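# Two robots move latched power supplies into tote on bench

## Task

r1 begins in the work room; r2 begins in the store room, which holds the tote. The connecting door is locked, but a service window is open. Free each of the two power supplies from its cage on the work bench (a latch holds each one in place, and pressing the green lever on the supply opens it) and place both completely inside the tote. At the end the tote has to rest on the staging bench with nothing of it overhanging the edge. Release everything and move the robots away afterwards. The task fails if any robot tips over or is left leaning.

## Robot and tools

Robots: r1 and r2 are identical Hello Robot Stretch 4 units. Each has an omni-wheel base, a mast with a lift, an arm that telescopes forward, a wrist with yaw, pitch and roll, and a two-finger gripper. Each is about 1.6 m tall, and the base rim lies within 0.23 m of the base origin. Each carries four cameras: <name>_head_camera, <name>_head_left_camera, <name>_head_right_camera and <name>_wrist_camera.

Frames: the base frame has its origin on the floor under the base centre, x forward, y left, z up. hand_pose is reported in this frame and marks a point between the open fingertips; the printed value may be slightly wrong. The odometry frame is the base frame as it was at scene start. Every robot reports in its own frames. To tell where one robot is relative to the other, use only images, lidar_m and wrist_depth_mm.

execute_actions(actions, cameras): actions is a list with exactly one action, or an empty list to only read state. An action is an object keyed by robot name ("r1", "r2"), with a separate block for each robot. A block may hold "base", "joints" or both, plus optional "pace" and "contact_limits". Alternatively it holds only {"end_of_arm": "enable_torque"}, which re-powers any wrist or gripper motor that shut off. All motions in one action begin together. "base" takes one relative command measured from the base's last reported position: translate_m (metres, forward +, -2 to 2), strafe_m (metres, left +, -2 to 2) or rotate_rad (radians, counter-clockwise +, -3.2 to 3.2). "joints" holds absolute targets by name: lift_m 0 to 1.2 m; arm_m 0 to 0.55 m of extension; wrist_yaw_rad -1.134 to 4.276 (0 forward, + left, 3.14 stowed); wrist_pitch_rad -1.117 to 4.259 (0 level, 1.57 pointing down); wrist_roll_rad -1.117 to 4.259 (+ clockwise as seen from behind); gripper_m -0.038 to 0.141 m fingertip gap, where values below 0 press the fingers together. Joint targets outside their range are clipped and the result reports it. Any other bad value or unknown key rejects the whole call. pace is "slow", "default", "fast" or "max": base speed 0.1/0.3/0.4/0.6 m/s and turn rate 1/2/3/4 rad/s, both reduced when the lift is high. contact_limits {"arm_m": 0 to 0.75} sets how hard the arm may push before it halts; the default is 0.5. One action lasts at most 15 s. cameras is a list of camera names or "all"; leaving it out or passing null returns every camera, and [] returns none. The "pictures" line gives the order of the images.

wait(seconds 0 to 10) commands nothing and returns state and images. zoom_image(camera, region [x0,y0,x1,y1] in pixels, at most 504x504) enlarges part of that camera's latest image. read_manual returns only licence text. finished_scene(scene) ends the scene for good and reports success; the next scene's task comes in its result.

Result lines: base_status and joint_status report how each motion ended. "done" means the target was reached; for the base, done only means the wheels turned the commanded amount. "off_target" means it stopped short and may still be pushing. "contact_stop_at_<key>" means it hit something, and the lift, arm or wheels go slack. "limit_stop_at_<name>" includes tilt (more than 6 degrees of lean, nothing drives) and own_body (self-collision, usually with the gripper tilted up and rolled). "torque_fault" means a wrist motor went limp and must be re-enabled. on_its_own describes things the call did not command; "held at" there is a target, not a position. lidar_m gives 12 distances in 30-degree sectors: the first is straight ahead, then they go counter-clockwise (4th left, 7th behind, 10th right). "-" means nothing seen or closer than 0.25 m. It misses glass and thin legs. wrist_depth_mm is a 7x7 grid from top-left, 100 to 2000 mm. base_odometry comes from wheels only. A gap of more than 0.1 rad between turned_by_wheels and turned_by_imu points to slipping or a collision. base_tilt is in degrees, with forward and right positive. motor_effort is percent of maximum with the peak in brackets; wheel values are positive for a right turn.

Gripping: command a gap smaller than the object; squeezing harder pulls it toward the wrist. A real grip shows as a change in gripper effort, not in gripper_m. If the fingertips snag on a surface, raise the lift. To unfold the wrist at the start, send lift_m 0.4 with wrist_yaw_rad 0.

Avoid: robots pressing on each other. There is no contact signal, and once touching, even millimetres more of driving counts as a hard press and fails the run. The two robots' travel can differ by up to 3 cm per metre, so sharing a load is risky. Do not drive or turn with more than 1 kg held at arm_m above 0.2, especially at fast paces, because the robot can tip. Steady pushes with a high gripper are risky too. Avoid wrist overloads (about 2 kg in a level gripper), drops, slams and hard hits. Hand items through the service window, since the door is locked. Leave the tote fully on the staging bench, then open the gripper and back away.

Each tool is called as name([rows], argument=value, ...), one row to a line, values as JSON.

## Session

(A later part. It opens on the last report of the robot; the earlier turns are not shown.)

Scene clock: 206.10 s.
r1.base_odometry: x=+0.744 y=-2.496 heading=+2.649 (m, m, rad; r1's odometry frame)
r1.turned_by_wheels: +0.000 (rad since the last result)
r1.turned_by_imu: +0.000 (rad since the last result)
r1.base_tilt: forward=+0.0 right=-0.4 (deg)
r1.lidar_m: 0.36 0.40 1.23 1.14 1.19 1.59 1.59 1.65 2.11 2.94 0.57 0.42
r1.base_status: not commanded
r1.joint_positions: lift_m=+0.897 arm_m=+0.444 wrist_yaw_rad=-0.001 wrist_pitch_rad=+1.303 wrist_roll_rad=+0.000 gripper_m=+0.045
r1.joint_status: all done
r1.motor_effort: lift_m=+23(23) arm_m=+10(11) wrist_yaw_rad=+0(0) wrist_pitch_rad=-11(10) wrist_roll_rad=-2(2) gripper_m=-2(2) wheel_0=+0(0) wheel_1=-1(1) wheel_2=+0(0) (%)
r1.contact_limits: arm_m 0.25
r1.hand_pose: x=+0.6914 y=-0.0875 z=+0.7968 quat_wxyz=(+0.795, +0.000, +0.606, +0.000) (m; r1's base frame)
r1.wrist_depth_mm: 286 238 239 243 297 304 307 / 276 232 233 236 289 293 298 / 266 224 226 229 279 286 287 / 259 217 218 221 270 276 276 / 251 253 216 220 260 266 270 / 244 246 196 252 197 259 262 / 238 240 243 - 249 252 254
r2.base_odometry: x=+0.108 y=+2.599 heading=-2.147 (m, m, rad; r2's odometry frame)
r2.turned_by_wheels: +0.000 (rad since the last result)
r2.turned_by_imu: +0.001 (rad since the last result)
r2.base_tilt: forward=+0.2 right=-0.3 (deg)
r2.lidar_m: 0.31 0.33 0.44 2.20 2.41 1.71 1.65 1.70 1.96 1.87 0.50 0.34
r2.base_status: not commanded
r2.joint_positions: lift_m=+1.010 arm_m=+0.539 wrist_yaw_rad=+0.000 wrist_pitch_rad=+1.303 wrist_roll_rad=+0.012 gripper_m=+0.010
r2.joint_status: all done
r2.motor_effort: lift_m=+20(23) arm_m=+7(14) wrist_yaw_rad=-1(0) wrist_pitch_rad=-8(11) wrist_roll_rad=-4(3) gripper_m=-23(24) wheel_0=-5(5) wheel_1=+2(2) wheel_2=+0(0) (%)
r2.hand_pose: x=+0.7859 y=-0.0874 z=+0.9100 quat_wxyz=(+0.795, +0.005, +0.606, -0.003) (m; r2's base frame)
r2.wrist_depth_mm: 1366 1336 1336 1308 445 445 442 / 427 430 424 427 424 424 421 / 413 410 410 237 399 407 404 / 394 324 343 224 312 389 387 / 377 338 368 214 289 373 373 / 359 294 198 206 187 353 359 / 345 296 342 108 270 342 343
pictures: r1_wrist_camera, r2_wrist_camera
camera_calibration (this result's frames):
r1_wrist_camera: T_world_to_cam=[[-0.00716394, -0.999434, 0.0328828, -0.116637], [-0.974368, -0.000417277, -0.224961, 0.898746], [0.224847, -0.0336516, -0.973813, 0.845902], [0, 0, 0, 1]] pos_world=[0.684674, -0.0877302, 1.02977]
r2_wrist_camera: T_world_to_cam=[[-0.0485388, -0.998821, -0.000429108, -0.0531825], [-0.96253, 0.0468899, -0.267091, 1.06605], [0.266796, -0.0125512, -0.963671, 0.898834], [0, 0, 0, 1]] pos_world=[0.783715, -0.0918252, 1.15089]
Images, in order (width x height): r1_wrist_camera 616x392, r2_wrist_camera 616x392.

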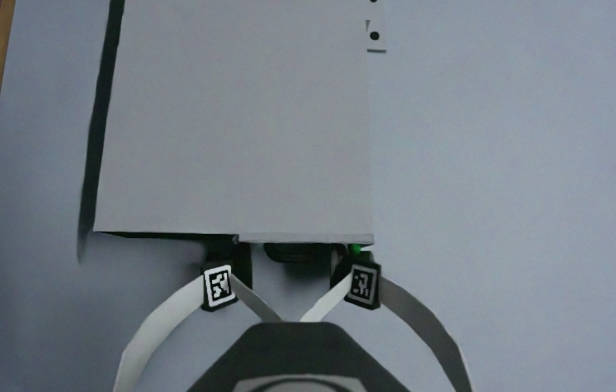

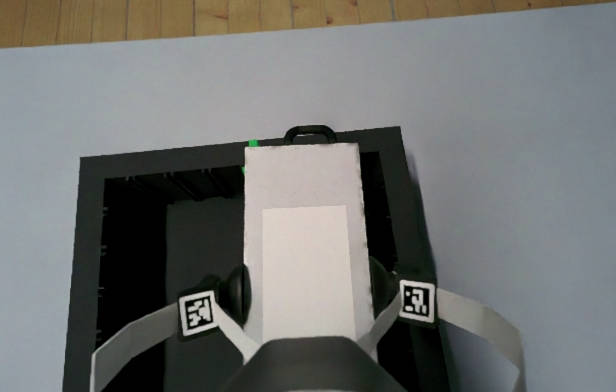

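execute_actions([
  {"r1":{"joints":{"gripper_m":0.025},"pace":"slow"},"r2":{"base":{"strafe_m":0.016},"joints":{"arm_m":0.525},"pace":"slow"}},
], cameras=["r1_wrist_camera","r2_wrist_camera"])

zoom_image(camera="r1_wrist_camera", region=[190, 130, 410, 330])

Scene clock: 207.43 s.
r1.base_odometry: x=+0.744 y=-2.496 heading=+2.649 (m, m, rad; r1's odometry frame)
r1.turned_by_wheels: +0.000 (rad since the last result)
r1.turned_by_imu: +0.000 (rad since the last result)
r1.base_tilt: forward=+0.0 right=-0.4 (deg)
r1.lidar_m: 0.36 0.41 1.23 1.15 1.18 1.56 1.59 1.66 2.17 2.93 0.57 0.41
r1.base_status: not commanded
r1.joint_positions: lift_m=+0.897 arm_m=+0.444 wrist_yaw_rad=+0.000 wrist_pitch_rad=+1.302 wrist_roll_rad=+0.000 gripper_m=+0.025
r1.joint_status: all done
r1.motor_effort: lift_m=+23(23) arm_m=+9(10) wrist_yaw_rad=+0(0) wrist_pitch_rad=-6(8) wrist_roll_rad=-1(0) gripper_m=-7(8) wheel_0=-1(1) wheel_1=-1(1) wheel_2=+0(0) (%)
r1.hand_pose: x=+0.6918 y=-0.0875 z=+0.7969 quat_wxyz=(+0.796, +0.000, +0.606, +0.000) (m; r1's base frame)
r1.wrist_depth_mm: 286 239 241 245 298 304 307 / 276 233 234 236 287 294 298 / 267 224 225 229 279 282 287 / 259 216 217 220 272 276 276 / 251 252 216 217 263 266 268 / 243 246 191 251 190 258 260 / 237 239 244 - 250 251 254
r2.base_odometry: x=+0.121 y=+2.590 heading=-2.147 (m, m, rad; r2's odometry frame)
r2.turned_by_wheels: +0.000 (rad since the last result)
r2.turned_by_imu: +0.000 (rad since the last result)
r2.base_tilt: forward=+0.2 right=-0.3 (deg)
r2.lidar_m: 0.30 0.33 0.44 2.19 2.42 1.72 1.65 1.72 1.98 1.88 0.49 0.33
r2.base_status: done
r2.joint_positions: lift_m=+1.010 arm_m=+0.526 wrist_yaw_rad=+0.000 wrist_pitch_rad=+1.303 wrist_roll_rad=+0.012 gripper_m=+0.010
r2.joint_status: all done
r2.motor_effort: lift_m=+20(20) arm_m=-8(5) wrist_yaw_rad=-1(1) wrist_pitch_rad=-9(9) wrist_roll_rad=-1(2) gripper_m=-24(24) wheel_0=-5(8) wheel_1=+3(6) wheel_2=+0(0) (%)
r2.hand_pose: x=+0.7737 y=-0.0874 z=+0.9100 quat_wxyz=(+0.795, +0.005, +0.606, -0.003) (m; r2's base frame)
r2.wrist_depth_mm: 1336 1308 449 445 445 445 442 / 427 430 427 427 427 424 424 / 410 410 319 236 317 404 404 / 392 334 382 224 307 389 387 / 377 309 370 214 287 373 373 / 364 279 198 206 190 271 357 / 349 271 345 108 315 268 343
pictures: r1_wrist_camera, r2_wrist_camera
camera_calibration (this result's frames):
r1_wrist_camera: T_world_to_cam=[[-0.00694039, -0.999435, 0.0328747, -0.116765], [-0.974083, -0.000675765, -0.226189, 0.900011], [0.226084, -0.0335925, -0.973528, 0.844808], [0, 0, 0, 1]] pos_world=[0.684877, -0.0877118, 1.02986]
r2_wrist_camera: T_world_to_cam=[[-0.0485392, -0.998821, -0.000423231, -0.0537805], [-0.962562, 0.0468903, -0.266974, 1.05421], [0.266679, -0.0125513, -0.963704, 0.902204], [0, 0, 0, 1]] pos_world=[0.771529, -0.0918252, 1.15088]
Images, in order (width x height): r1_wrist_camera 616x392, r2_wrist_camera 616x392.

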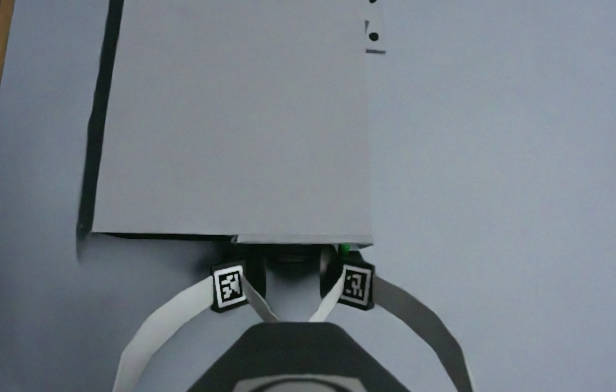

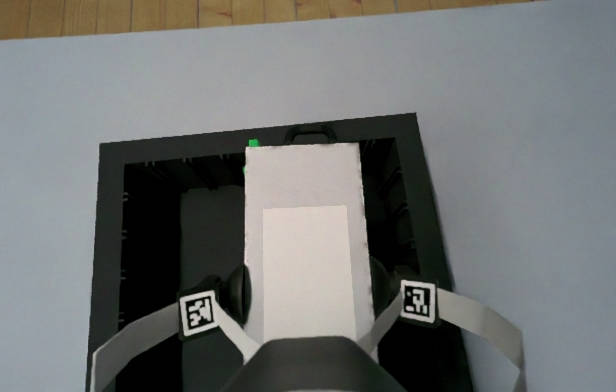

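Region (190, 130, 410, 330) of r1_wrist_camera's 616x392 image, scaled by 2.291; it fills the top 458 rows of this view, and the rest is white.

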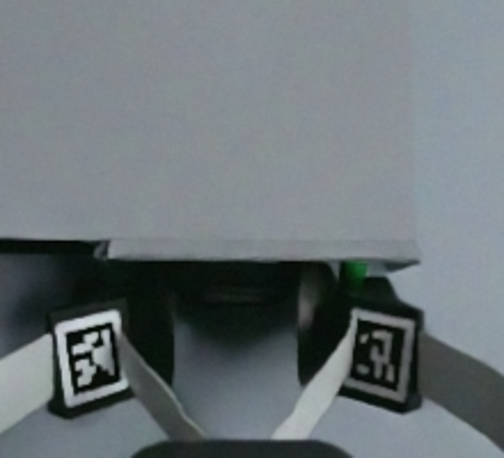

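execute_actions([
  {"r1":{"joints":{"gripper_m":0.01,"lift_m":0.894,"arm_m":0.448},"pace":"slow"},"r2":{"joints":{"lift_m":0.955},"pace":"slow"}},
], cameras=["r1_wrist_camera","r2_wrist_camera"])

execute_actions([
  {"r1":{"joints":{"gripper_m":-0.008,"lift_m":0.890,"arm_m":0.449},"pace":"slow"}},
], cameras=["r1_wrist_camera"])

zoom_image(camera="r1_wrist_camera", region=[190, 130, 410, 330])

Scene clock: 208.97 s.
r1.base_odometry: x=+0.744 y=-2.496 heading=+2.649 (m, m, rad; r1's odometry frame)
r1.turned_by_wheels: +0.000 (rad since the last result)
r1.turned_by_imu: +0.000 (rad since the last result)
r1.base_tilt: forward=+0.0 right=-0.4 (deg)
r1.lidar_m: 0.37 0.41 1.22 1.16 1.19 1.58 1.60 1.63 2.14 2.94 0.59 0.40
r1.base_status: not commanded
r1.joint_positions: lift_m=+0.894 arm_m=+0.446 wrist_yaw_rad=-0.001 wrist_pitch_rad=+1.304 wrist_roll_rad=+0.000 gripper_m=+0.010
r1.joint_status: all done
r1.motor_effort: lift_m=+19(22) arm_m=+10(10) wrist_yaw_rad=+2(2) wrist_pitch_rad=-12(13) wrist_roll_rad=+0(1) gripper_m=-17(18) wheel_0=+0(1) wheel_1=-1(1) wheel_2=+0(0) (%)
r1.hand_pose: x=+0.6930 y=-0.0875 z=+0.7940 quat_wxyz=(+0.795, +0.000, +0.607, +0.000) (m; r1's base frame)
r1.wrist_depth_mm: 281 234 235 239 291 298 303 / 271 226 228 232 285 289 293 / 263 219 220 224 276 279 283 / 254 212 215 216 266 271 274 / 248 250 212 214 259 263 265 / 241 241 189 246 190 254 257 / 235 236 241 - 246 248 249
r2.base_odometry: x=+0.121 y=+2.590 heading=-2.147 (m, m, rad; r2's odometry frame)
r2.turned_by_wheels: +0.000 (rad since the last result)
r2.turned_by_imu: +0.000 (rad since the last result)
r2.base_tilt: forward=+0.1 right=-0.2 (deg)
r2.lidar_m: 0.31 0.34 0.47 2.18 2.46 1.76 1.64 1.73 1.98 1.89 0.50 0.34
r2.base_status: not commanded
r2.joint_positions: lift_m=+0.955 arm_m=+0.526 wrist_yaw_rad=+0.000 wrist_pitch_rad=+1.303 wrist_roll_rad=+0.012 gripper_m=+0.010
r2.joint_status: all done
r2.motor_effort: lift_m=+20(19) arm_m=-8(8) wrist_yaw_rad=-1(0) wrist_pitch_rad=-8(8) wrist_roll_rad=+0(1) gripper_m=-23(22) wheel_0=-5(5) wheel_1=+4(3) wheel_2=+0(1) (%)
r2.hand_pose: x=+0.7737 y=-0.0874 z=+0.8550 quat_wxyz=(+0.795, +0.005, +0.606, -0.003) (m; r2's base frame)
r2.wrist_depth_mm: 384 384 384 384 382 382 379 / 366 366 364 364 265 362 362 / 345 265 268 236 277 345 345 / 330 314 330 224 289 329 330 / 241 304 315 214 277 314 317 / 234 264 198 206 187 225 306 / 227 267 293 108 291 216 294
pictures: r1_wrist_camera, r2_wrist_camera
camera_calibration (this result's frames):
r1_wrist_camera: T_world_to_cam=[[-0.00744974, -0.999431, 0.0328919, -0.116368], [-0.974674, -0.000094621, -0.22363, 0.898889], [0.223506, -0.0337249, -0.974119, 0.843991], [0, 0, 0, 1]] pos_world=[0.68662, -0.0877532, 1.02699]
r2_wrist_camera: T_world_to_cam=[[-0.0485389, -0.998821, -0.000422348, -0.0538051], [-0.962567, 0.04689, -0.266957, 1.03951], [0.266662, -0.0125513, -0.963708, 0.849239], [0, 0, 0, 1]] pos_world=[0.771525, -0.0918252, 1.0959]
Images, in order (width x height): r1_wrist_camera 616x392, r2_wrist_camera 616x392.

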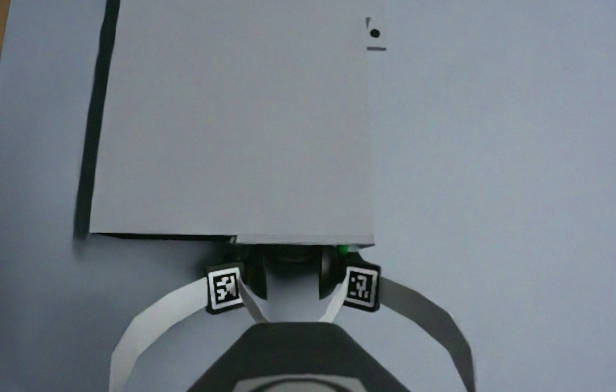

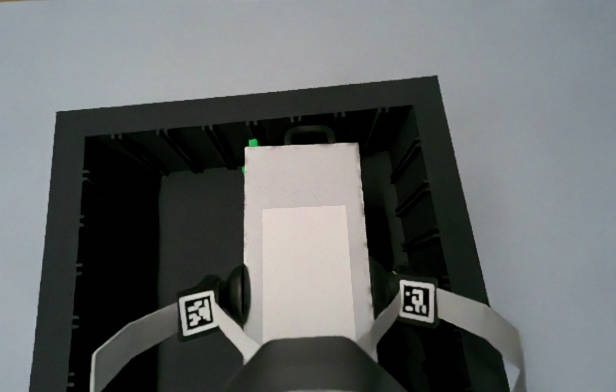

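Scene clock: 210.00 s.
r1.base_odometry: x=+0.744 y=-2.496 heading=+2.649 (m, m, rad; r1's odometry frame)
r1.turned_by_wheels: +0.000 (rad since the last result)
r1.turned_by_imu: +0.000 (rad since the last result)
r1.base_tilt: forward=+0.0 right=-0.4 (deg)
r1.lidar_m: 0.37 0.38 1.23 1.16 1.18 1.57 1.58 1.64 2.15 2.94 0.58 0.41
r1.base_status: not commanded
r1.joint_positions: lift_m=+0.890 arm_m=+0.447 wrist_yaw_rad=-0.001 wrist_pitch_rad=+1.305 wrist_roll_rad=+0.000 gripper_m=-0.007
r1.joint_status: all done
r1.motor_effort: lift_m=+19(21) arm_m=+10(8) wrist_yaw_rad=+2(4) wrist_pitch_rad=-15(17) wrist_roll_rad=-3(0) gripper_m=-20(19) wheel_0=+0(1) wheel_1=-1(1) wheel_2=+0(0) (%)
r1.hand_pose: x=+0.6939 y=-0.0875 z=+0.7900 quat_wxyz=(+0.795, +0.000, +0.607, +0.000) (m; r1's base frame)
r1.wrist_depth_mm: 276 229 231 235 286 294 297 / 267 222 224 228 278 285 287 / 258 213 217 220 271 276 278 / 251 208 211 213 263 267 270 / 244 245 208 211 255 258 260 / 237 237 187 244 186 252 253 / 231 233 237 - 242 244 247
r2.base_odometry: x=+0.121 y=+2.590 heading=-2.147 (m, m, rad; r2's odometry frame)
r2.turned_by_wheels: +0.000 (rad since the last result)
r2.turned_by_imu: +0.000 (rad since the last result)
r2.base_tilt: forward=+0.2 right=-0.2 (deg)
r2.lidar_m: 0.33 0.32 0.44 2.19 2.44 1.74 1.67 1.72 2.00 1.88 0.49 0.35
r2.base_status: not commanded
r2.joint_positions: lift_m=+0.955 arm_m=+0.526 wrist_yaw_rad=+0.000 wrist_pitch_rad=+1.303 wrist_roll_rad=+0.012 gripper_m=+0.010
r2.joint_status: not commanded
r2.motor_effort: lift_m=+20(20) arm_m=-8(8) wrist_yaw_rad=-1(1) wrist_pitch_rad=-9(8) wrist_roll_rad=-1(1) gripper_m=-24(24) wheel_0=-5(5) wheel_1=+3(3) wheel_2=+0(0) (%)
r2.hand_pose: x=+0.7737 y=-0.0874 z=+0.8550 quat_wxyz=(+0.795, +0.005, +0.606, -0.003) (m; r2's base frame)
r2.wrist_depth_mm: 384 384 384 382 382 379 377 / 366 366 366 364 264 362 364 / 347 264 270 237 277 345 347 / 330 314 330 224 287 329 332 / 240 304 315 214 276 314 319 / 234 264 198 206 187 225 306 / 226 268 293 108 290 216 296
pictures: r1_wrist_camera
camera_calibration (this result's frames):
r1_wrist_camera: T_world_to_cam=[[-0.0074992, -0.999431, 0.0328937, -0.1162], [-0.974732, -0.0000380813, -0.223379, 0.898725], [0.223254, -0.0337377, -0.974176, 0.840089], [0, 0, 0, 1]] pos_world=[0.687591, -0.0877572, 1.02297]
Images, in order (width x height): r1_wrist_camera 616x392.

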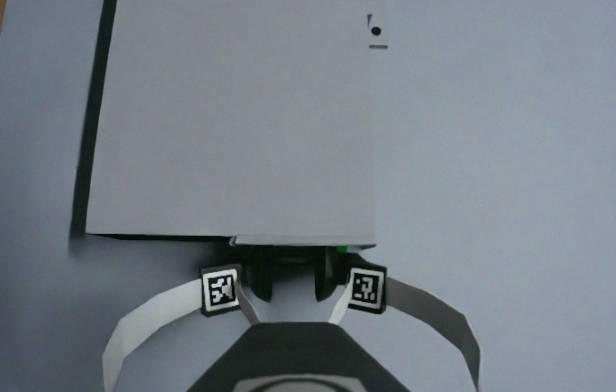

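Region (190, 130, 410, 330) of r1_wrist_camera's 616x392 image, scaled by 2.291; it fills the top 458 rows of this view, and the rest is white.

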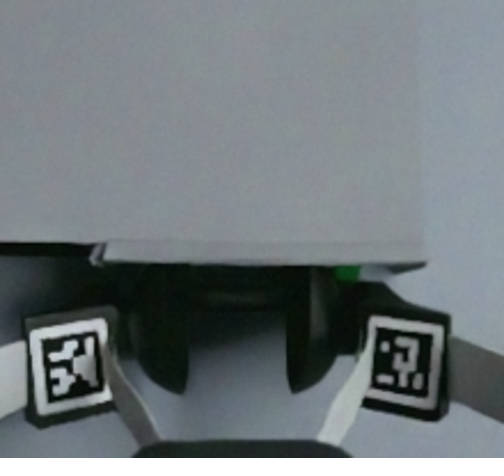

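execute_actions([
  {"r1":{"joints":{"gripper_m":-0.025,"lift_m":0.886},"pace":"slow"},"r2":{"joints":{"lift_m":0.908},"pace":"slow"}},
], cameras=["r2_wrist_camera"])

execute_actions([
  {"r1":{"joints":{"gripper_m":-0.038,"lift_m":0.883},"pace":"slow"}},
], cameras=["r1_wrist_camera"])

Scene clock: 211.43 s.
r1.base_odometry: x=+0.744 y=-2.496 heading=+2.649 (m, m, rad; r1's odometry frame)
r1.turned_by_wheels: +0.000 (rad since the last result)
r1.turned_by_imu: +0.000 (rad since the last result)
r1.base_tilt: forward=-0.1 right=-0.3 (deg)
r1.lidar_m: 0.37 0.40 1.22 1.16 1.17 1.57 1.58 1.63 2.16 2.94 0.58 0.41
r1.base_status: not commanded
r1.joint_positions: lift_m=+0.886 arm_m=+0.447 wrist_yaw_rad=-0.001 wrist_pitch_rad=+1.304 wrist_roll_rad=+0.000 gripper_m=-0.024
r1.joint_status: all done
r1.motor_effort: lift_m=+19(20) arm_m=+10(10) wrist_yaw_rad=+0(0) wrist_pitch_rad=-11(13) wrist_roll_rad=-2(3) gripper_m=-23(25) wheel_0=-1(0) wheel_1=-1(1) wheel_2=+0(0) (%)
r1.hand_pose: x=+0.6943 y=-0.0875 z=+0.7861 quat_wxyz=(+0.795, +0.000, +0.607, +0.000) (m; r1's base frame)
r1.wrist_depth_mm: 272 225 227 230 281 290 294 / 262 219 220 223 277 278 285 / 255 211 213 216 267 271 274 / 248 205 207 208 258 262 266 / 238 241 205 206 251 254 256 / 233 234 186 240 186 248 249 / 227 229 232 - 239 239 242
r2.base_odometry: x=+0.121 y=+2.590 heading=-2.147 (m, m, rad; r2's odometry frame)
r2.turned_by_wheels: +0.000 (rad since the last result)
r2.turned_by_imu: +0.000 (rad since the last result)
r2.base_tilt: forward=+0.2 right=-0.2 (deg)
r2.lidar_m: 0.29 0.33 0.45 2.18 2.45 1.77 1.64 1.73 1.99 1.87 0.51 0.35
r2.base_status: not commanded
r2.joint_positions: lift_m=+0.908 arm_m=+0.526 wrist_yaw_rad=+0.000 wrist_pitch_rad=+1.303 wrist_roll_rad=+0.012 gripper_m=+0.010
r2.joint_status: all done
r2.motor_effort: lift_m=+20(19) arm_m=-8(8) wrist_yaw_rad=-1(1) wrist_pitch_rad=-8(8) wrist_roll_rad=-2(2) gripper_m=-24(24) wheel_0=-5(5) wheel_1=+3(3) wheel_2=+0(0) (%)
r2.hand_pose: x=+0.7737 y=-0.0874 z=+0.8080 quat_wxyz=(+0.795, +0.005, +0.606, -0.003) (m; r2's base frame)
r2.wrist_depth_mm: 329 329 327 327 327 325 324 / 214 215 216 221 227 304 309 / 215 265 270 236 276 208 296 / 210 282 281 224 278 199 285 / 206 271 270 214 268 189 272 / 202 260 198 206 187 177 262 / 198 249 250 108 251 195 251
pictures: r2_wrist_camera
camera_calibration (this result's frames):
r2_wrist_camera: T_world_to_cam=[[-0.048539, -0.998821, -0.000421981, -0.0538255], [-0.962569, 0.0468901, -0.266949, 1.02695], [0.266654, -0.0125513, -0.96371, 0.803957], [0, 0, 0, 1]] pos_world=[0.771521, -0.0918252, 1.0489]
Images, in order (width x height): r2_wrist_camera 616x392.

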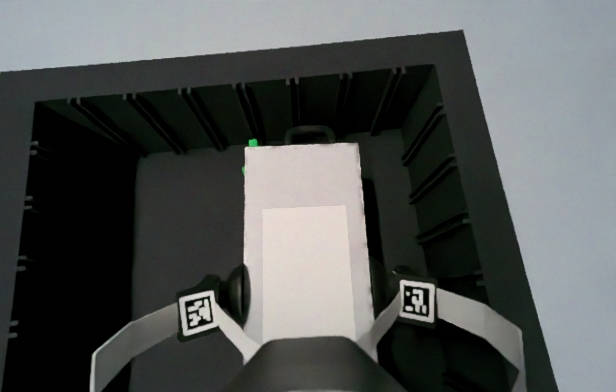

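Scene clock: 212.27 s.
r1.base_odometry: x=+0.744 y=-2.496 heading=+2.649 (m, m, rad; r1's odometry frame)
r1.turned_by_wheels: +0.000 (rad since the last result)
r1.turned_by_imu: +0.000 (rad since the last result)
r1.base_tilt: forward=+0.0 right=-0.3 (deg)
r1.lidar_m: 0.37 0.39 1.22 1.16 1.19 1.56 1.60 1.64 2.16 2.93 0.58 0.42
r1.base_status: not commanded
r1.joint_positions: lift_m=+0.883 arm_m=+0.447 wrist_yaw_rad=+0.000 wrist_pitch_rad=+1.302 wrist_roll_rad=+0.000 gripper_m=-0.037
r1.joint_status: all done
r1.motor_effort: lift_m=+20(19) arm_m=+9(10) wrist_yaw_rad=-1(1) wrist_pitch_rad=-8(10) wrist_roll_rad=-1(1) gripper_m=-25(25) wheel_0=+0(1) wheel_1=-1(1) wheel_2=+0(0) (%)
r1.hand_pose: x=+0.6948 y=-0.0874 z=+0.7831 quat_wxyz=(+0.795, +0.000, +0.606, +0.000) (m; r1's base frame)
r1.wrist_depth_mm: 268 222 224 226 278 285 290 / 259 214 216 220 272 276 281 / 251 207 209 211 264 268 270 / 244 201 204 206 254 259 262 / 236 238 202 202 248 252 253 / 230 231 182 236 186 244 246 / 224 227 229 - 235 236 239
r2.base_odometry: x=+0.121 y=+2.590 heading=-2.147 (m, m, rad; r2's odometry frame)
r2.turned_by_wheels: +0.000 (rad since the last result)
r2.turned_by_imu: +0.000 (rad since the last result)
r2.base_tilt: forward=+0.1 right=-0.2 (deg)
r2.lidar_m: 0.31 0.30 0.46 2.19 2.46 1.75 1.66 1.73 2.02 1.87 0.49 0.33
r2.base_status: not commanded
r2.joint_positions: lift_m=+0.908 arm_m=+0.526 wrist_yaw_rad=+0.000 wrist_pitch_rad=+1.303 wrist_roll_rad=+0.012 gripper_m=+0.010
r2.joint_status: not commanded
r2.motor_effort: lift_m=+20(20) arm_m=-8(8) wrist_yaw_rad=+0(1) wrist_pitch_rad=-8(8) wrist_roll_rad=-3(3) gripper_m=-23(23) wheel_0=-5(5) wheel_1=+3(3) wheel_2=+0(0) (%)
r2.hand_pose: x=+0.7737 y=-0.0874 z=+0.8080 quat_wxyz=(+0.795, +0.005, +0.606, -0.003) (m; r2's base frame)
r2.wrist_depth_mm: 329 329 327 327 325 325 324 / 214 216 217 222 227 304 309 / 215 265 270 236 276 208 297 / 210 282 282 224 278 199 283 / 206 271 270 214 267 189 272 / 202 259 198 206 187 177 262 / 198 249 250 108 250 195 250
pictures: r1_wrist_camera
camera_calibration (this result's frames):
r1_wrist_camera: T_world_to_cam=[[-0.00649267, -0.999438, 0.0328777, -0.116571], [-0.974182, -0.00109816, -0.225763, 0.899487], [0.225673, -0.0334947, -0.973627, 0.831076], [0, 0, 0, 1]] pos_world=[0.687956, -0.0876816, 1.01606]
Images, in order (width x height): r1_wrist_camera 616x392.

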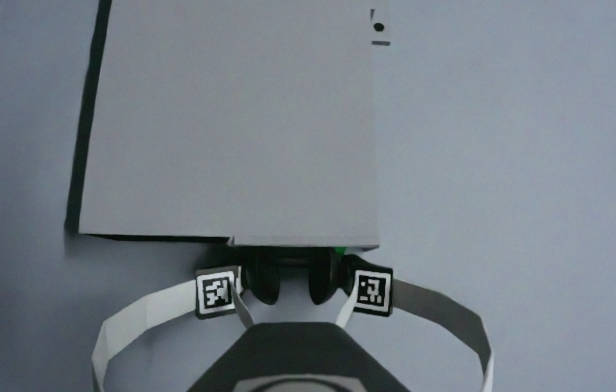

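execute_actions([
  {"r1":{"joints":{"arm_m":0.42},"pace":"slow"},"r2":{"joints":{"lift_m":0.904,"gripper_m":0.092}}},
], cameras=["r1_wrist_camera","r2_wrist_camera"])

Scene clock: 214.03 s.
r1.base_odometry: x=+0.744 y=-2.496 heading=+2.649 (m, m, rad; r1's odometry frame)
r1.turned_by_wheels: +0.000 (rad since the last result)
r1.turned_by_imu: +0.000 (rad since the last result)
r1.base_tilt: forward=+0.0 right=-0.3 (deg)
r1.lidar_m: 0.38 0.41 1.23 1.15 1.17 1.59 1.58 1.65 2.15 2.93 0.60 0.41
r1.base_status: not commanded
r1.joint_positions: lift_m=+0.883 arm_m=+0.422 wrist_yaw_rad=+0.000 wrist_pitch_rad=+1.300 wrist_roll_rad=+0.000 gripper_m=-0.037
r1.joint_status: all done
r1.motor_effort: lift_m=+22(23) arm_m=-9(19) wrist_yaw_rad=-3(24) wrist_pitch_rad=-1(52) wrist_roll_rad=-1(0) gripper_m=-21(29) wheel_0=-1(3) wheel_1=+0(1) wheel_2=+1(7) (%)
r1.hand_pose: x=+0.6697 y=-0.0874 z=+0.7831 quat_wxyz=(+0.796, +0.000, +0.605, +0.000) (m; r1's base frame)
r1.wrist_depth_mm: 271 224 225 229 283 289 293 / 262 218 220 222 274 278 283 / 255 209 212 214 265 270 273 / 246 244 244 211 257 260 264 / 237 241 244 247 250 253 255 / 231 233 182 200 180 247 249 / 226 227 232 - 237 236 240
r2.base_odometry: x=+0.121 y=+2.590 heading=-2.147 (m, m, rad; r2's odometry frame)
r2.turned_by_wheels: +0.000 (rad since the last result)
r2.turned_by_imu: +0.000 (rad since the last result)
r2.base_tilt: forward=+0.2 right=-0.2 (deg)
r2.lidar_m: 0.31 0.35 0.47 2.18 2.46 1.76 1.66 1.71 1.99 1.88 0.49 0.36
r2.base_status: not commanded
r2.joint_positions: lift_m=+0.904 arm_m=+0.526 wrist_yaw_rad=+0.000 wrist_pitch_rad=+1.301 wrist_roll_rad=+0.012 gripper_m=+0.092
r2.joint_status: all done
r2.motor_effort: lift_m=+21(21) arm_m=-8(8) wrist_yaw_rad=+1(1) wrist_pitch_rad=-3(9) wrist_roll_rad=-1(2) gripper_m=-1(25) wheel_0=-5(5) wheel_1=+3(3) wheel_2=+0(0) (%)
r2.hand_pose: x=+0.7741 y=-0.0874 z=+0.8041 quat_wxyz=(+0.796, +0.005, +0.606, -0.004) (m; r2's base frame)
r2.wrist_depth_mm: 329 329 327 327 325 325 324 / 213 214 215 220 225 304 309 / 216 262 273 258 276 206 296 / 211 281 282 240 278 197 282 / 206 268 271 229 265 187 271 / 202 260 200 221 218 180 260 / 198 247 250 108 249 173 248
pictures: r1_wrist_camera, r2_wrist_camera
camera_calibration (this result's frames):
r1_wrist_camera: T_world_to_cam=[[-0.00639744, -0.99944, 0.0328592, -0.116769], [-0.97372, -0.00125494, -0.227746, 0.876208], [0.22766, -0.0334526, -0.973166, 0.835044], [0, 0, 0, 1]] pos_world=[0.662328, -0.08767, 1.01603]
r2_wrist_camera: T_world_to_cam=[[-0.0489602, -0.998801, -0.000506727, -0.053446], [-0.962084, 0.0472967, -0.268622, 1.02726], [0.268324, -0.0126643, -0.963245, 0.798407], [0, 0, 0, 1]] pos_world=[0.77146, -0.0918566, 1.04498]
Images, in order (width x height): r1_wrist_camera 616x392, r2_wrist_camera 616x392.

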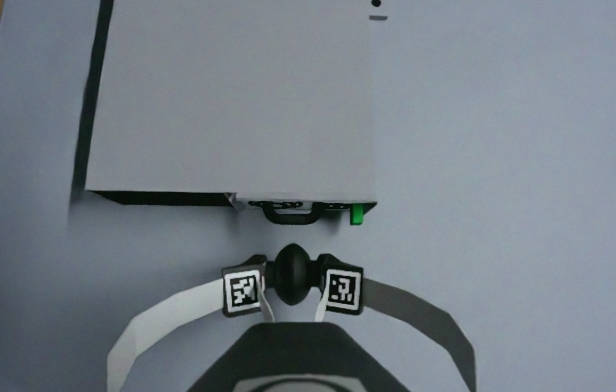

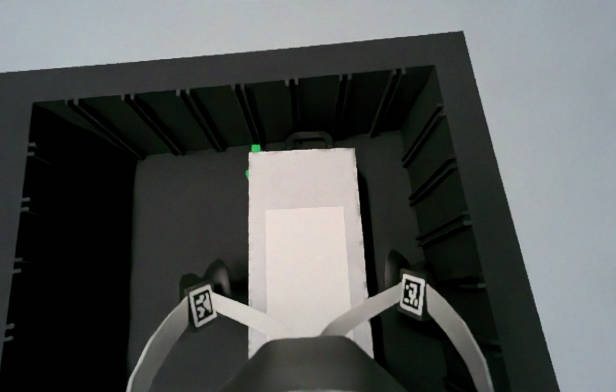

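execute_actions([
  {"r1":{"joints":{"gripper_m":0.045,"lift_m":0.897}},"r2":{"joints":{"lift_m":1.03}}},
], cameras=[])

execute_actions([
  {"r1":{"joints":{"arm_m":0.447},"pace":"slow","contact_limits":{"arm_m":0.25}},"r2":{"joints":{"arm_m":0.0,"lift_m":1.1},"pace":"fast"}},
], cameras=["r1_wrist_camera","r2_head_camera"])

zoom_image(camera="r1_wrist_camera", region=[190, 130, 410, 330])

Scene clock: 215.80 s.
r1.base_odometry: x=+0.744 y=-2.496 heading=+2.649 (m, m, rad; r1's odometry frame)
r1.turned_by_wheels: +0.000 (rad since the last result)
r1.turned_by_imu: +0.000 (rad since the last result)
r1.base_tilt: forward=-0.1 right=-0.3 (deg)
r1.lidar_m: 0.36 0.42 1.24 1.15 1.19 1.58 1.60 1.66 2.17 2.93 0.58 0.41
r1.base_status: not commanded
r1.joint_positions: lift_m=+0.897 arm_m=+0.422 wrist_yaw_rad=+0.000 wrist_pitch_rad=+1.300 wrist_roll_rad=+0.000 gripper_m=+0.045
r1.joint_status: all done
r1.motor_effort: lift_m=+23(24) arm_m=-9(9) wrist_yaw_rad=-2(2) wrist_pitch_rad=+0(2) wrist_roll_rad=-1(1) gripper_m=-2(19) wheel_0=-1(1) wheel_1=+0(0) wheel_2=+1(1) (%)
r1.hand_pose: x=+0.6697 y=-0.0874 z=+0.7970 quat_wxyz=(+0.796, +0.000, +0.605, +0.000) (m; r1's base frame)
r1.wrist_depth_mm: 286 240 242 245 298 306 306 / 277 233 233 236 290 296 300 / 267 224 226 229 282 286 289 / 259 224 222 224 272 276 278 / 252 256 256 260 265 267 270 / 244 246 198 251 199 259 260 / 237 240 244 - 250 252 253
r2.base_odometry: x=+0.121 y=+2.590 heading=-2.147 (m, m, rad; r2's odometry frame)
r2.turned_by_wheels: +0.000 (rad since the last result)
r2.turned_by_imu: +0.000 (rad since the last result)
r2.base_tilt: forward=+0.1 right=-0.2 (deg)
r2.lidar_m: 0.32 0.33 0.44 2.20 2.44 1.76 1.67 1.71 1.98 1.87 0.48 0.35
r2.base_status: not commanded
r2.joint_positions: lift_m=+1.030 arm_m=+0.526 wrist_yaw_rad=+0.000 wrist_pitch_rad=+1.301 wrist_roll_rad=+0.012 gripper_m=+0.092
r2.joint_status: all done
r2.motor_effort: lift_m=+22(24) arm_m=-7(7) wrist_yaw_rad=+0(0) wrist_pitch_rad=-3(4) wrist_roll_rad=+0(1) gripper_m=-3(1) wheel_0=-4(5) wheel_1=+3(3) wheel_2=+0(0) (%)
r2.hand_pose: x=+0.7741 y=-0.0874 z=+0.9299 quat_wxyz=(+0.796, +0.005, +0.606, -0.004) (m; r2's base frame)
r2.wrist_depth_mm: 1397 1366 1336 1336 1336 473 469 / 455 455 452 452 452 452 449 / 433 436 436 343 366 430 430 / 415 353 402 375 384 413 413 / 399 357 394 357 347 394 394 / 382 310 200 340 291 379 379 / 370 290 366 108 343 359 364
pictures: none
No camera images: the call's "cameras" was empty. Leave "cameras" out to get every camera's image.

Scene clock: 217.97 s.
r1.base_odometry: x=+0.744 y=-2.496 heading=+2.649 (m, m, rad; r1's odometry frame)
r1.turned_by_wheels: +0.000 (rad since the last result)
r1.turned_by_imu: +0.000 (rad since the last result)
r1.base_tilt: forward=-0.1 right=-0.4 (deg)
r1.lidar_m: 0.37 0.39 1.23 1.15 1.18 1.56 1.60 1.65 2.17 2.95 0.56 0.41
r1.base_status: not commanded
r1.joint_positions: lift_m=+0.897 arm_m=+0.445 wrist_yaw_rad=-0.002 wrist_pitch_rad=+1.305 wrist_roll_rad=+0.000 gripper_m=+0.045
r1.joint_status: all done
r1.motor_effort: lift_m=+23(23) arm_m=+10(14) wrist_yaw_rad=+3(3) wrist_pitch_rad=-15(14) wrist_roll_rad=-2(1) gripper_m=-1(2) wheel_0=-1(1) wheel_1=+0(0) wheel_2=+1(1) (%)
r1.contact_limits: arm_m 0.25
r1.hand_pose: x=+0.6918 y=-0.0875 z=+0.7967 quat_wxyz=(+0.795, +0.000, +0.607, -0.001) (m; r1's base frame)
r1.wrist_depth_mm: 283 239 240 244 294 301 307 / 274 231 232 236 290 294 298 / 266 224 226 229 278 285 287 / 258 216 219 221 270 274 277 / 251 252 215 218 262 266 268 / 245 247 196 252 197 259 262 / 238 238 243 - 249 251 254
r2.base_odometry: x=+0.121 y=+2.590 heading=-2.147 (m, m, rad; r2's odometry frame)
r2.turned_by_wheels: +0.000 (rad since the last result)
r2.turned_by_imu: +0.001 (rad since the last result)
r2.base_tilt: forward=+0.1 right=-0.2 (deg)
r2.lidar_m: 0.32 0.31 0.43 2.20 2.43 1.75 1.64 1.71 1.96 1.87 0.49 0.32
r2.base_status: not commanded
r2.joint_positions: lift_m=+1.100 arm_m=+0.003 wrist_yaw_rad=+0.000 wrist_pitch_rad=+1.301 wrist_roll_rad=+0.012 gripper_m=+0.092
r2.joint_status: all done
joint sent to its limit — the command would take r2.arm_m past its lower limit, so that joint was sent only as far as its limit.
r2.motor_effort: lift_m=+22(23) arm_m=-8(4) wrist_yaw_rad=+1(0) wrist_pitch_rad=-3(3) wrist_roll_rad=-1(2) gripper_m=-2(2) wheel_0=-5(5) wheel_1=+3(3) wheel_2=+0(0) (%)
r2.hand_pose: x=+0.2508 y=-0.0874 z=+1.0000 quat_wxyz=(+0.796, +0.005, +0.606, -0.004) (m; r2's base frame)
r2.wrist_depth_mm: 564 564 554 554 549 554 559 / 539 535 480 496 525 530 530 / 517 512 512 512 508 508 508 / 488 492 488 488 488 492 492 / 866 1025 1042 1182 1042 1182 1182 / 1182 1160 200 1160 1138 1138 1160 / 1118 1118 1098 108 1098 1098 1098
pictures: r1_wrist_camera, r2_head_camera
camera_calibration (this result's frames):
r1_wrist_camera: T_world_to_cam=[[-0.00798889, -0.999427, 0.032888, -0.116129], [-0.974718, 0.000438706, -0.223439, 0.898223], [0.223297, -0.0338415, -0.974163, 0.847061], [0, 0, 0, 1]] pos_world=[0.68544, -0.0877909, 1.02969]
Images, in order (width x height): r1_wrist_camera 616x392, r2_head_camera 420x560.

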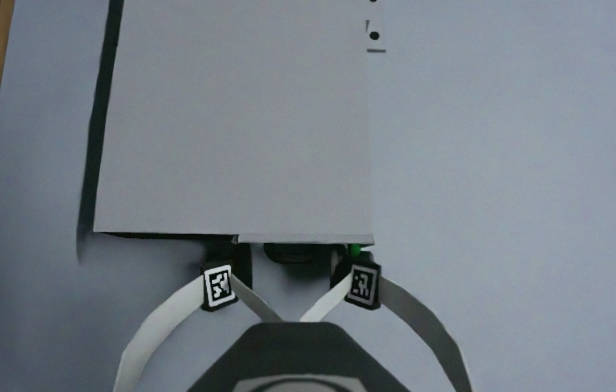

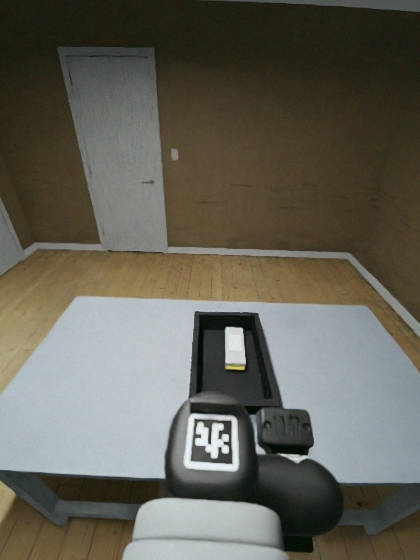

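Region (190, 130, 410, 330) of r1_wrist_camera's 616x392 image, scaled by 2.291; it fills the top 458 rows of this view, and the rest is white.

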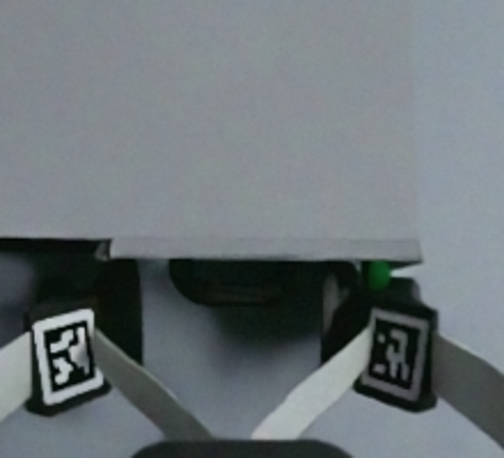

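execute_actions([
  {"r1":{"joints":{"gripper_m":0.025,"arm_m":0.448},"pace":"slow"}},
], cameras=[])

execute_actions([
  {"r1":{"joints":{"gripper_m":0.01,"lift_m":0.894,"arm_m":0.450},"pace":"slow"}},
], cameras=[])

execute_actions([
  {"r1":{"joints":{"gripper_m":-0.008,"lift_m":0.890,"arm_m":0.451},"pace":"slow"}},
], cameras=[])

execute_actions([
  {"r1":{"joints":{"gripper_m":-0.025,"lift_m":0.886,"arm_m":0.452},"pace":"slow"}},
], cameras=[])

execute_actions([
  {"r1":{"joints":{"gripper_m":-0.038,"lift_m":0.883,"arm_m":0.453},"pace":"slow"}},
], cameras=["r1_wrist_camera"])

zoom_image(camera="r1_wrist_camera", region=[190, 130, 410, 330])

Scene clock: 219.43 s.
r1.base_odometry: x=+0.744 y=-2.496 heading=+2.649 (m, m, rad; r1's odometry frame)
r1.turned_by_wheels: +0.000 (rad since the last result)
r1.turned_by_imu: +0.000 (rad since the last result)
r1.base_tilt: forward=+0.0 right=-0.4 (deg)
r1.lidar_m: 0.36 0.40 1.22 1.15 1.18 1.58 1.59 1.66 2.14 2.94 0.59 0.42
r1.base_status: not commanded
r1.joint_positions: lift_m=+0.897 arm_m=+0.446 wrist_yaw_rad=-0.002 wrist_pitch_rad=+1.305 wrist_roll_rad=+0.000 gripper_m=+0.025
r1.joint_status: all done
r1.motor_effort: lift_m=+23(23) arm_m=+10(8) wrist_yaw_rad=+5(5) wrist_pitch_rad=-15(18) wrist_roll_rad=-1(2) gripper_m=-8(7) wheel_0=-1(1) wheel_1=+0(0) wheel_2=+0(1) (%)
r1.hand_pose: x=+0.6928 y=-0.0875 z=+0.7967 quat_wxyz=(+0.795, +0.001, +0.607, -0.001) (m; r1's base frame)
r1.wrist_depth_mm: 283 237 239 242 294 303 304 / 273 230 231 234 289 293 297 / 266 222 224 228 279 282 289 / 257 215 217 220 270 276 276 / 251 252 216 217 262 266 268 / 243 245 191 251 190 258 260 / 238 238 243 - 248 250 252
r2.base_odometry: x=+0.121 y=+2.590 heading=-2.147 (m, m, rad; r2's odometry frame)
r2.turned_by_wheels: +0.000 (rad since the last result)
r2.turned_by_imu: +0.000 (rad since the last result)
r2.base_tilt: forward=+0.1 right=-0.3 (deg)
r2.lidar_m: 0.32 0.32 0.47 2.18 2.42 1.75 1.64 1.70 1.99 1.87 0.49 0.35
r2.base_status: not commanded
r2.joint_positions: lift_m=+1.100 arm_m=+0.003 wrist_yaw_rad=+0.000 wrist_pitch_rad=+1.301 wrist_roll_rad=+0.012 gripper_m=+0.092
r2.joint_status: not commanded
r2.motor_effort: lift_m=+22(22) arm_m=-8(7) wrist_yaw_rad=+0(0) wrist_pitch_rad=-4(3) wrist_roll_rad=-3(3) gripper_m=-1(1) wheel_0=-5(5) wheel_1=+3(3) wheel_2=+0(1) (%)
r2.hand_pose: x=+0.2508 y=-0.0874 z=+1.0000 quat_wxyz=(+0.796, +0.005, +0.606, -0.004) (m; r2's base frame)
r2.wrist_depth_mm: 564 564 554 554 549 559 554 / 539 535 480 496 521 530 530 / 512 508 512 508 508 508 508 / 492 492 488 488 488 488 492 / 866 1025 1042 1205 1042 1182 1182 / 1160 1182 200 1160 1138 1160 1160 / 1118 1118 1098 108 1118 1098 1118
pictures: none
No camera images: the call's "cameras" was empty. Leave "cameras" out to get every camera's image.

Scene clock: 220.43 s.
r1.base_odometry: x=+0.744 y=-2.496 heading=+2.649 (m, m, rad; r1's odometry frame)
r1.turned_by_wheels: +0.000 (rad since the last result)
r1.turned_by_imu: +0.000 (rad since the last result)
r1.base_tilt: forward=+0.0 right=-0.4 (deg)
r1.lidar_m: 0.36 0.41 1.22 1.15 1.19 1.57 1.60 1.65 2.14 2.94 0.59 0.39
r1.base_status: not commanded
r1.joint_positions: lift_m=+0.894 arm_m=+0.448 wrist_yaw_rad=-0.002 wrist_pitch_rad=+1.307 wrist_roll_rad=+0.000 gripper_m=+0.010
r1.joint_status: all done
r1.motor_effort: lift_m=+19(21) arm_m=+11(15) wrist_yaw_rad=+4(7) wrist_pitch_rad=-22(22) wrist_roll_rad=-3(3) gripper_m=-16(17) wheel_0=-1(1) wheel_1=+0(0) wheel_2=+0(0) (%)
r1.hand_pose: x=+0.6940 y=-0.0876 z=+0.7938 quat_wxyz=(+0.794, +0.001, +0.608, -0.001) (m; r1's base frame)
r1.wrist_depth_mm: 278 233 234 237 290 298 300 / 268 225 227 230 282 289 291 / 262 218 220 224 273 278 282 / 254 212 214 216 266 270 272 / 247 248 211 213 259 262 265 / 242 240 191 248 191 255 257 / 235 236 240 - 246 247 250
r2.base_odometry: x=+0.121 y=+2.590 heading=-2.147 (m, m, rad; r2's odometry frame)
r2.turned_by_wheels: +0.000 (rad since the last result)
r2.turned_by_imu: +0.000 (rad since the last result)
r2.base_tilt: forward=+0.1 right=-0.2 (deg)
r2.lidar_m: 0.32 0.33 0.45 2.16 2.41 1.77 1.65 1.74 2.00 1.89 0.47 0.35
r2.base_status: not commanded
r2.joint_positions: lift_m=+1.100 arm_m=+0.003 wrist_yaw_rad=+0.000 wrist_pitch_rad=+1.301 wrist_roll_rad=+0.012 gripper_m=+0.092
r2.joint_status: not commanded
r2.motor_effort: lift_m=+22(22) arm_m=-8(8) wrist_yaw_rad=+0(1) wrist_pitch_rad=-2(3) wrist_roll_rad=-4(0) gripper_m=+0(2) wheel_0=-5(5) wheel_1=+3(3) wheel_2=+0(0) (%)
r2.hand_pose: x=+0.2508 y=-0.0874 z=+1.0000 quat_wxyz=(+0.796, +0.005, +0.606, -0.004) (m; r2's base frame)
r2.wrist_depth_mm: 564 564 554 554 549 559 554 / 535 535 477 496 521 530 525 / 512 512 512 508 508 504 508 / 492 488 488 488 484 492 492 / 866 1025 1025 1182 1042 1182 1205 / 1160 1182 200 1160 1138 1160 1160 / 1118 1098 1098 108 1118 1098 1098
pictures: none
No camera images: the call's "cameras" was empty. Leave "cameras" out to get every camera's image.

Scene clock: 221.47 s.
r1.base_odometry: x=+0.744 y=-2.496 heading=+2.649 (m, m, rad; r1's odometry frame)
r1.turned_by_wheels: +0.000 (rad since the last result)
r1.turned_by_imu: +0.000 (rad since the last result)
r1.base_tilt: forward=+0.0 right=-0.3 (deg)
r1.lidar_m: 0.37 0.39 1.23 1.15 1.16 1.58 1.59 1.65 2.15 2.93 0.55 0.42
r1.base_status: not commanded
r1.joint_positions: lift_m=+0.890 arm_m=+0.449 wrist_yaw_rad=-0.002 wrist_pitch_rad=+1.308 wrist_roll_rad=+0.000 gripper_m=-0.007
r1.joint_status: all done
r1.motor_effort: lift_m=+19(18) arm_m=+11(14) wrist_yaw_rad=+5(5) wrist_pitch_rad=-22(28) wrist_roll_rad=-1(0) gripper_m=-20(24) wheel_0=-2(2) wheel_1=+0(0) wheel_2=+0(1) (%)
r1.hand_pose: x=+0.6949 y=-0.0876 z=+0.7898 quat_wxyz=(+0.794, +0.001, +0.608, -0.001) (m; r1's base frame)
r1.wrist_depth_mm: 274 228 230 232 286 293 296 / 265 221 224 226 277 283 286 / 258 213 216 219 270 274 277 / 251 208 210 212 262 265 271 / 243 245 207 209 254 258 260 / 236 237 187 244 186 251 252 / 230 233 236 - 242 244 246
r2.base_odometry: x=+0.121 y=+2.590 heading=-2.147 (m, m, rad; r2's odometry frame)
r2.turned_by_wheels: +0.000 (rad since the last result)
r2.turned_by_imu: +0.000 (rad since the last result)
r2.base_tilt: forward=+0.2 right=-0.2 (deg)
r2.lidar_m: 0.32 0.33 0.45 2.18 2.44 1.74 1.65 1.73 1.99 1.86 0.45 0.34
r2.base_status: not commanded
r2.joint_positions: lift_m=+1.100 arm_m=+0.003 wrist_yaw_rad=+0.000 wrist_pitch_rad=+1.301 wrist_roll_rad=+0.012 gripper_m=+0.092
r2.joint_status: not commanded
r2.motor_effort: lift_m=+22(22) arm_m=-8(8) wrist_yaw_rad=+0(1) wrist_pitch_rad=-3(3) wrist_roll_rad=-4(2) gripper_m=-3(0) wheel_0=-5(5) wheel_1=+3(3) wheel_2=+0(0) (%)
r2.hand_pose: x=+0.2508 y=-0.0874 z=+1.0000 quat_wxyz=(+0.796, +0.005, +0.606, -0.004) (m; r2's base frame)
r2.wrist_depth_mm: 564 564 554 559 549 559 554 / 535 539 477 496 525 530 530 / 512 512 512 512 508 508 508 / 492 488 488 488 484 488 492 / 866 1025 1042 1205 1060 1160 1205 / 1160 1160 200 1160 1138 1138 1138 / 1138 1098 1098 108 1138 1098 1118
pictures: none
No camera images: the call's "cameras" was empty. Leave "cameras" out to get every camera's image.

Scene clock: 222.40 s.
r1.base_odometry: x=+0.744 y=-2.496 heading=+2.649 (m, m, rad; r1's odometry frame)
r1.turned_by_wheels: +0.000 (rad since the last result)
r1.turned_by_imu: +0.000 (rad since the last result)
r1.base_tilt: forward=+0.0 right=-0.3 (deg)
r1.lidar_m: 0.37 0.39 1.22 1.15 1.18 1.59 1.59 1.65 2.16 2.94 0.57 0.41
r1.base_status: not commanded
r1.joint_positions: lift_m=+0.886 arm_m=+0.450 wrist_yaw_rad=-0.002 wrist_pitch_rad=+1.308 wrist_roll_rad=+0.000 gripper_m=-0.024
r1.joint_status: all done
r1.on_its_own: wrist_pitch_rad is at rest, and its effort (-25) is outside its rest range (-23 to +23)
r1.motor_effort: lift_m=+19(19) arm_m=+11(12) wrist_yaw_rad=+4(5) wrist_pitch_rad=-25(28) wrist_roll_rad=+2(1) gripper_m=-23(24) wheel_0=-1(1) wheel_1=+0(0) wheel_2=-1(0) (%)
r1.hand_pose: x=+0.6957 y=-0.0876 z=+0.7857 quat_wxyz=(+0.794, +0.000, +0.608, -0.001) (m; r1's base frame)
r1.wrist_depth_mm: 271 222 225 228 279 286 291 / 260 216 218 220 273 278 282 / 254 209 212 214 266 271 273 / 247 204 206 208 256 262 264 / 239 240 204 204 250 254 255 / 233 233 186 240 187 245 249 / 226 229 232 - 238 240 241
r2.base_odometry: x=+0.121 y=+2.590 heading=-2.147 (m, m, rad; r2's odometry frame)
r2.turned_by_wheels: +0.000 (rad since the last result)
r2.turned_by_imu: +0.000 (rad since the last result)
r2.base_tilt: forward=+0.1 right=-0.2 (deg)
r2.lidar_m: 0.31 0.33 0.42 2.19 2.45 1.75 1.65 1.73 2.00 1.88 0.48 0.35
r2.base_status: not commanded
r2.joint_positions: lift_m=+1.100 arm_m=+0.003 wrist_yaw_rad=+0.000 wrist_pitch_rad=+1.301 wrist_roll_rad=+0.012 gripper_m=+0.092
r2.joint_status: not commanded
r2.motor_effort: lift_m=+22(22) arm_m=-8(8) wrist_yaw_rad=+0(1) wrist_pitch_rad=-3(3) wrist_roll_rad=-3(2) gripper_m=-1(1) wheel_0=-5(5) wheel_1=+3(3) wheel_2=+0(0) (%)
r2.hand_pose: x=+0.2508 y=-0.0874 z=+1.0000 quat_wxyz=(+0.796, +0.005, +0.606, -0.004) (m; r2's base frame)
r2.wrist_depth_mm: 564 564 549 554 549 559 554 / 535 535 480 496 525 530 530 / 512 512 508 512 508 508 504 / 488 488 492 488 484 492 492 / 866 1025 1042 1182 1042 1160 1205 / 1160 1160 200 1160 1118 1138 1138 / 1118 1138 1098 108 1118 1098 1118
pictures: none
No camera images: the call's "cameras" was empty. Leave "cameras" out to get every camera's image.

Scene clock: 223.23 s.
r1.base_odometry: x=+0.744 y=-2.496 heading=+2.649 (m, m, rad; r1's odometry frame)
r1.turned_by_wheels: +0.000 (rad since the last result)
r1.turned_by_imu: +0.000 (rad since the last result)
r1.base_tilt: forward=+0.0 right=-0.3 (deg)
r1.lidar_m: 0.36 0.39 1.22 1.15 1.19 1.57 1.60 1.66 2.15 2.95 0.57 0.41
r1.base_status: not commanded
r1.joint_positions: lift_m=+0.883 arm_m=+0.451 wrist_yaw_rad=-0.002 wrist_pitch_rad=+1.309 wrist_roll_rad=+0.000 gripper_m=-0.037
r1.joint_status: all done
r1.on_its_own: wrist_pitch_rad is at rest, and its effort (-25) is outside its rest range (-23 to +23)
r1.motor_effort: lift_m=+20(20) arm_m=+11(12) wrist_yaw_rad=+5(6) wrist_pitch_rad=-25(29) wrist_roll_rad=+0(1) gripper_m=-24(27) wheel_0=-1(1) wheel_1=+0(0) wheel_2=-1(0) (%)
r1.hand_pose: x=+0.6965 y=-0.0876 z=+0.7826 quat_wxyz=(+0.793, +0.001, +0.609, -0.001) (m; r1's base frame)
r1.wrist_depth_mm: 265 218 220 224 278 282 287 / 256 213 215 216 270 274 278 / 250 206 208 211 262 266 270 / 242 200 202 204 254 257 260 / 235 236 208 201 246 249 252 / 229 230 181 236 185 243 245 / 224 226 229 - 235 236 239
r2.base_odometry: x=+0.121 y=+2.590 heading=-2.147 (m, m, rad; r2's odometry frame)
r2.turned_by_wheels: +0.000 (rad since the last result)
r2.turned_by_imu: +0.000 (rad since the last result)
r2.base_tilt: forward=+0.1 right=-0.2 (deg)
r2.lidar_m: 0.32 0.34 0.47 2.18 2.44 1.73 1.64 1.71 1.99 1.89 0.48 0.32
r2.base_status: not commanded
r2.joint_positions: lift_m=+1.100 arm_m=+0.003 wrist_yaw_rad=+0.000 wrist_pitch_rad=+1.301 wrist_roll_rad=+0.012 gripper_m=+0.092
r2.joint_status: not commanded
r2.motor_effort: lift_m=+22(22) arm_m=-8(8) wrist_yaw_rad=+1(1) wrist_pitch_rad=-3(3) wrist_roll_rad=-2(2) gripper_m=-1(1) wheel_0=-5(5) wheel_1=+3(3) wheel_2=+0(0) (%)
r2.hand_pose: x=+0.2508 y=-0.0874 z=+1.0000 quat_wxyz=(+0.796, +0.005, +0.606, -0.004) (m; r2's base frame)
r2.wrist_depth_mm: 564 564 554 559 544 559 559 / 535 539 477 496 521 530 530 / 517 512 508 512 508 508 508 / 492 492 488 488 488 492 492 / 866 1025 1025 1182 1042 1182 1205 / 1160 1138 200 1160 1138 1160 1138 / 1138 1118 1098 108 1118 1098 1118
pictures: r1_wrist_camera
camera_calibration (this result's frames):
r1_wrist_camera: T_world_to_cam=[[-0.00831286, -0.99942, 0.0330184, -0.115566], [-0.975598, 0.000860841, -0.219564, 0.897339], [0.219408, -0.0340379, -0.975039, 0.835669], [0, 0, 0, 1]] pos_world=[0.691128, -0.0878268, 1.01565]
Images, in order (width x height): r1_wrist_camera 616x392.

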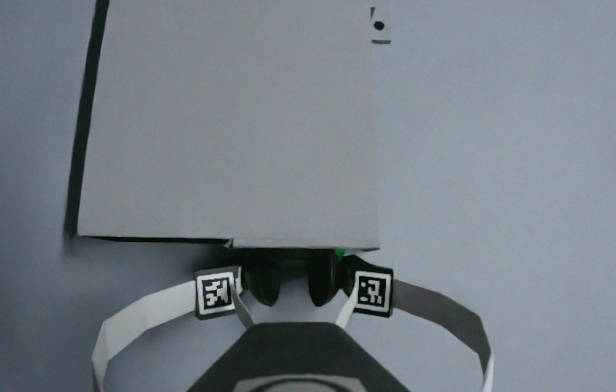

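Region (190, 130, 410, 330) of r1_wrist_camera's 616x392 image, scaled by 2.291; it fills the top 458 rows of this view, and the rest is white.

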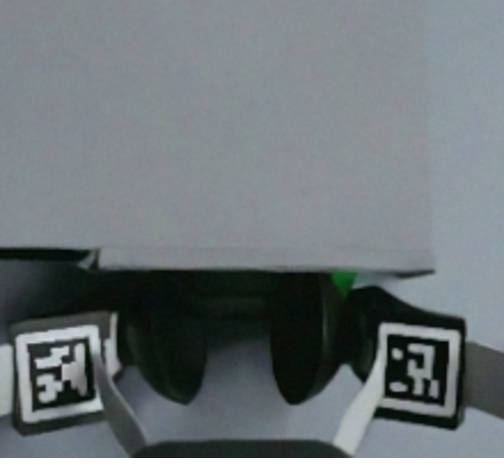

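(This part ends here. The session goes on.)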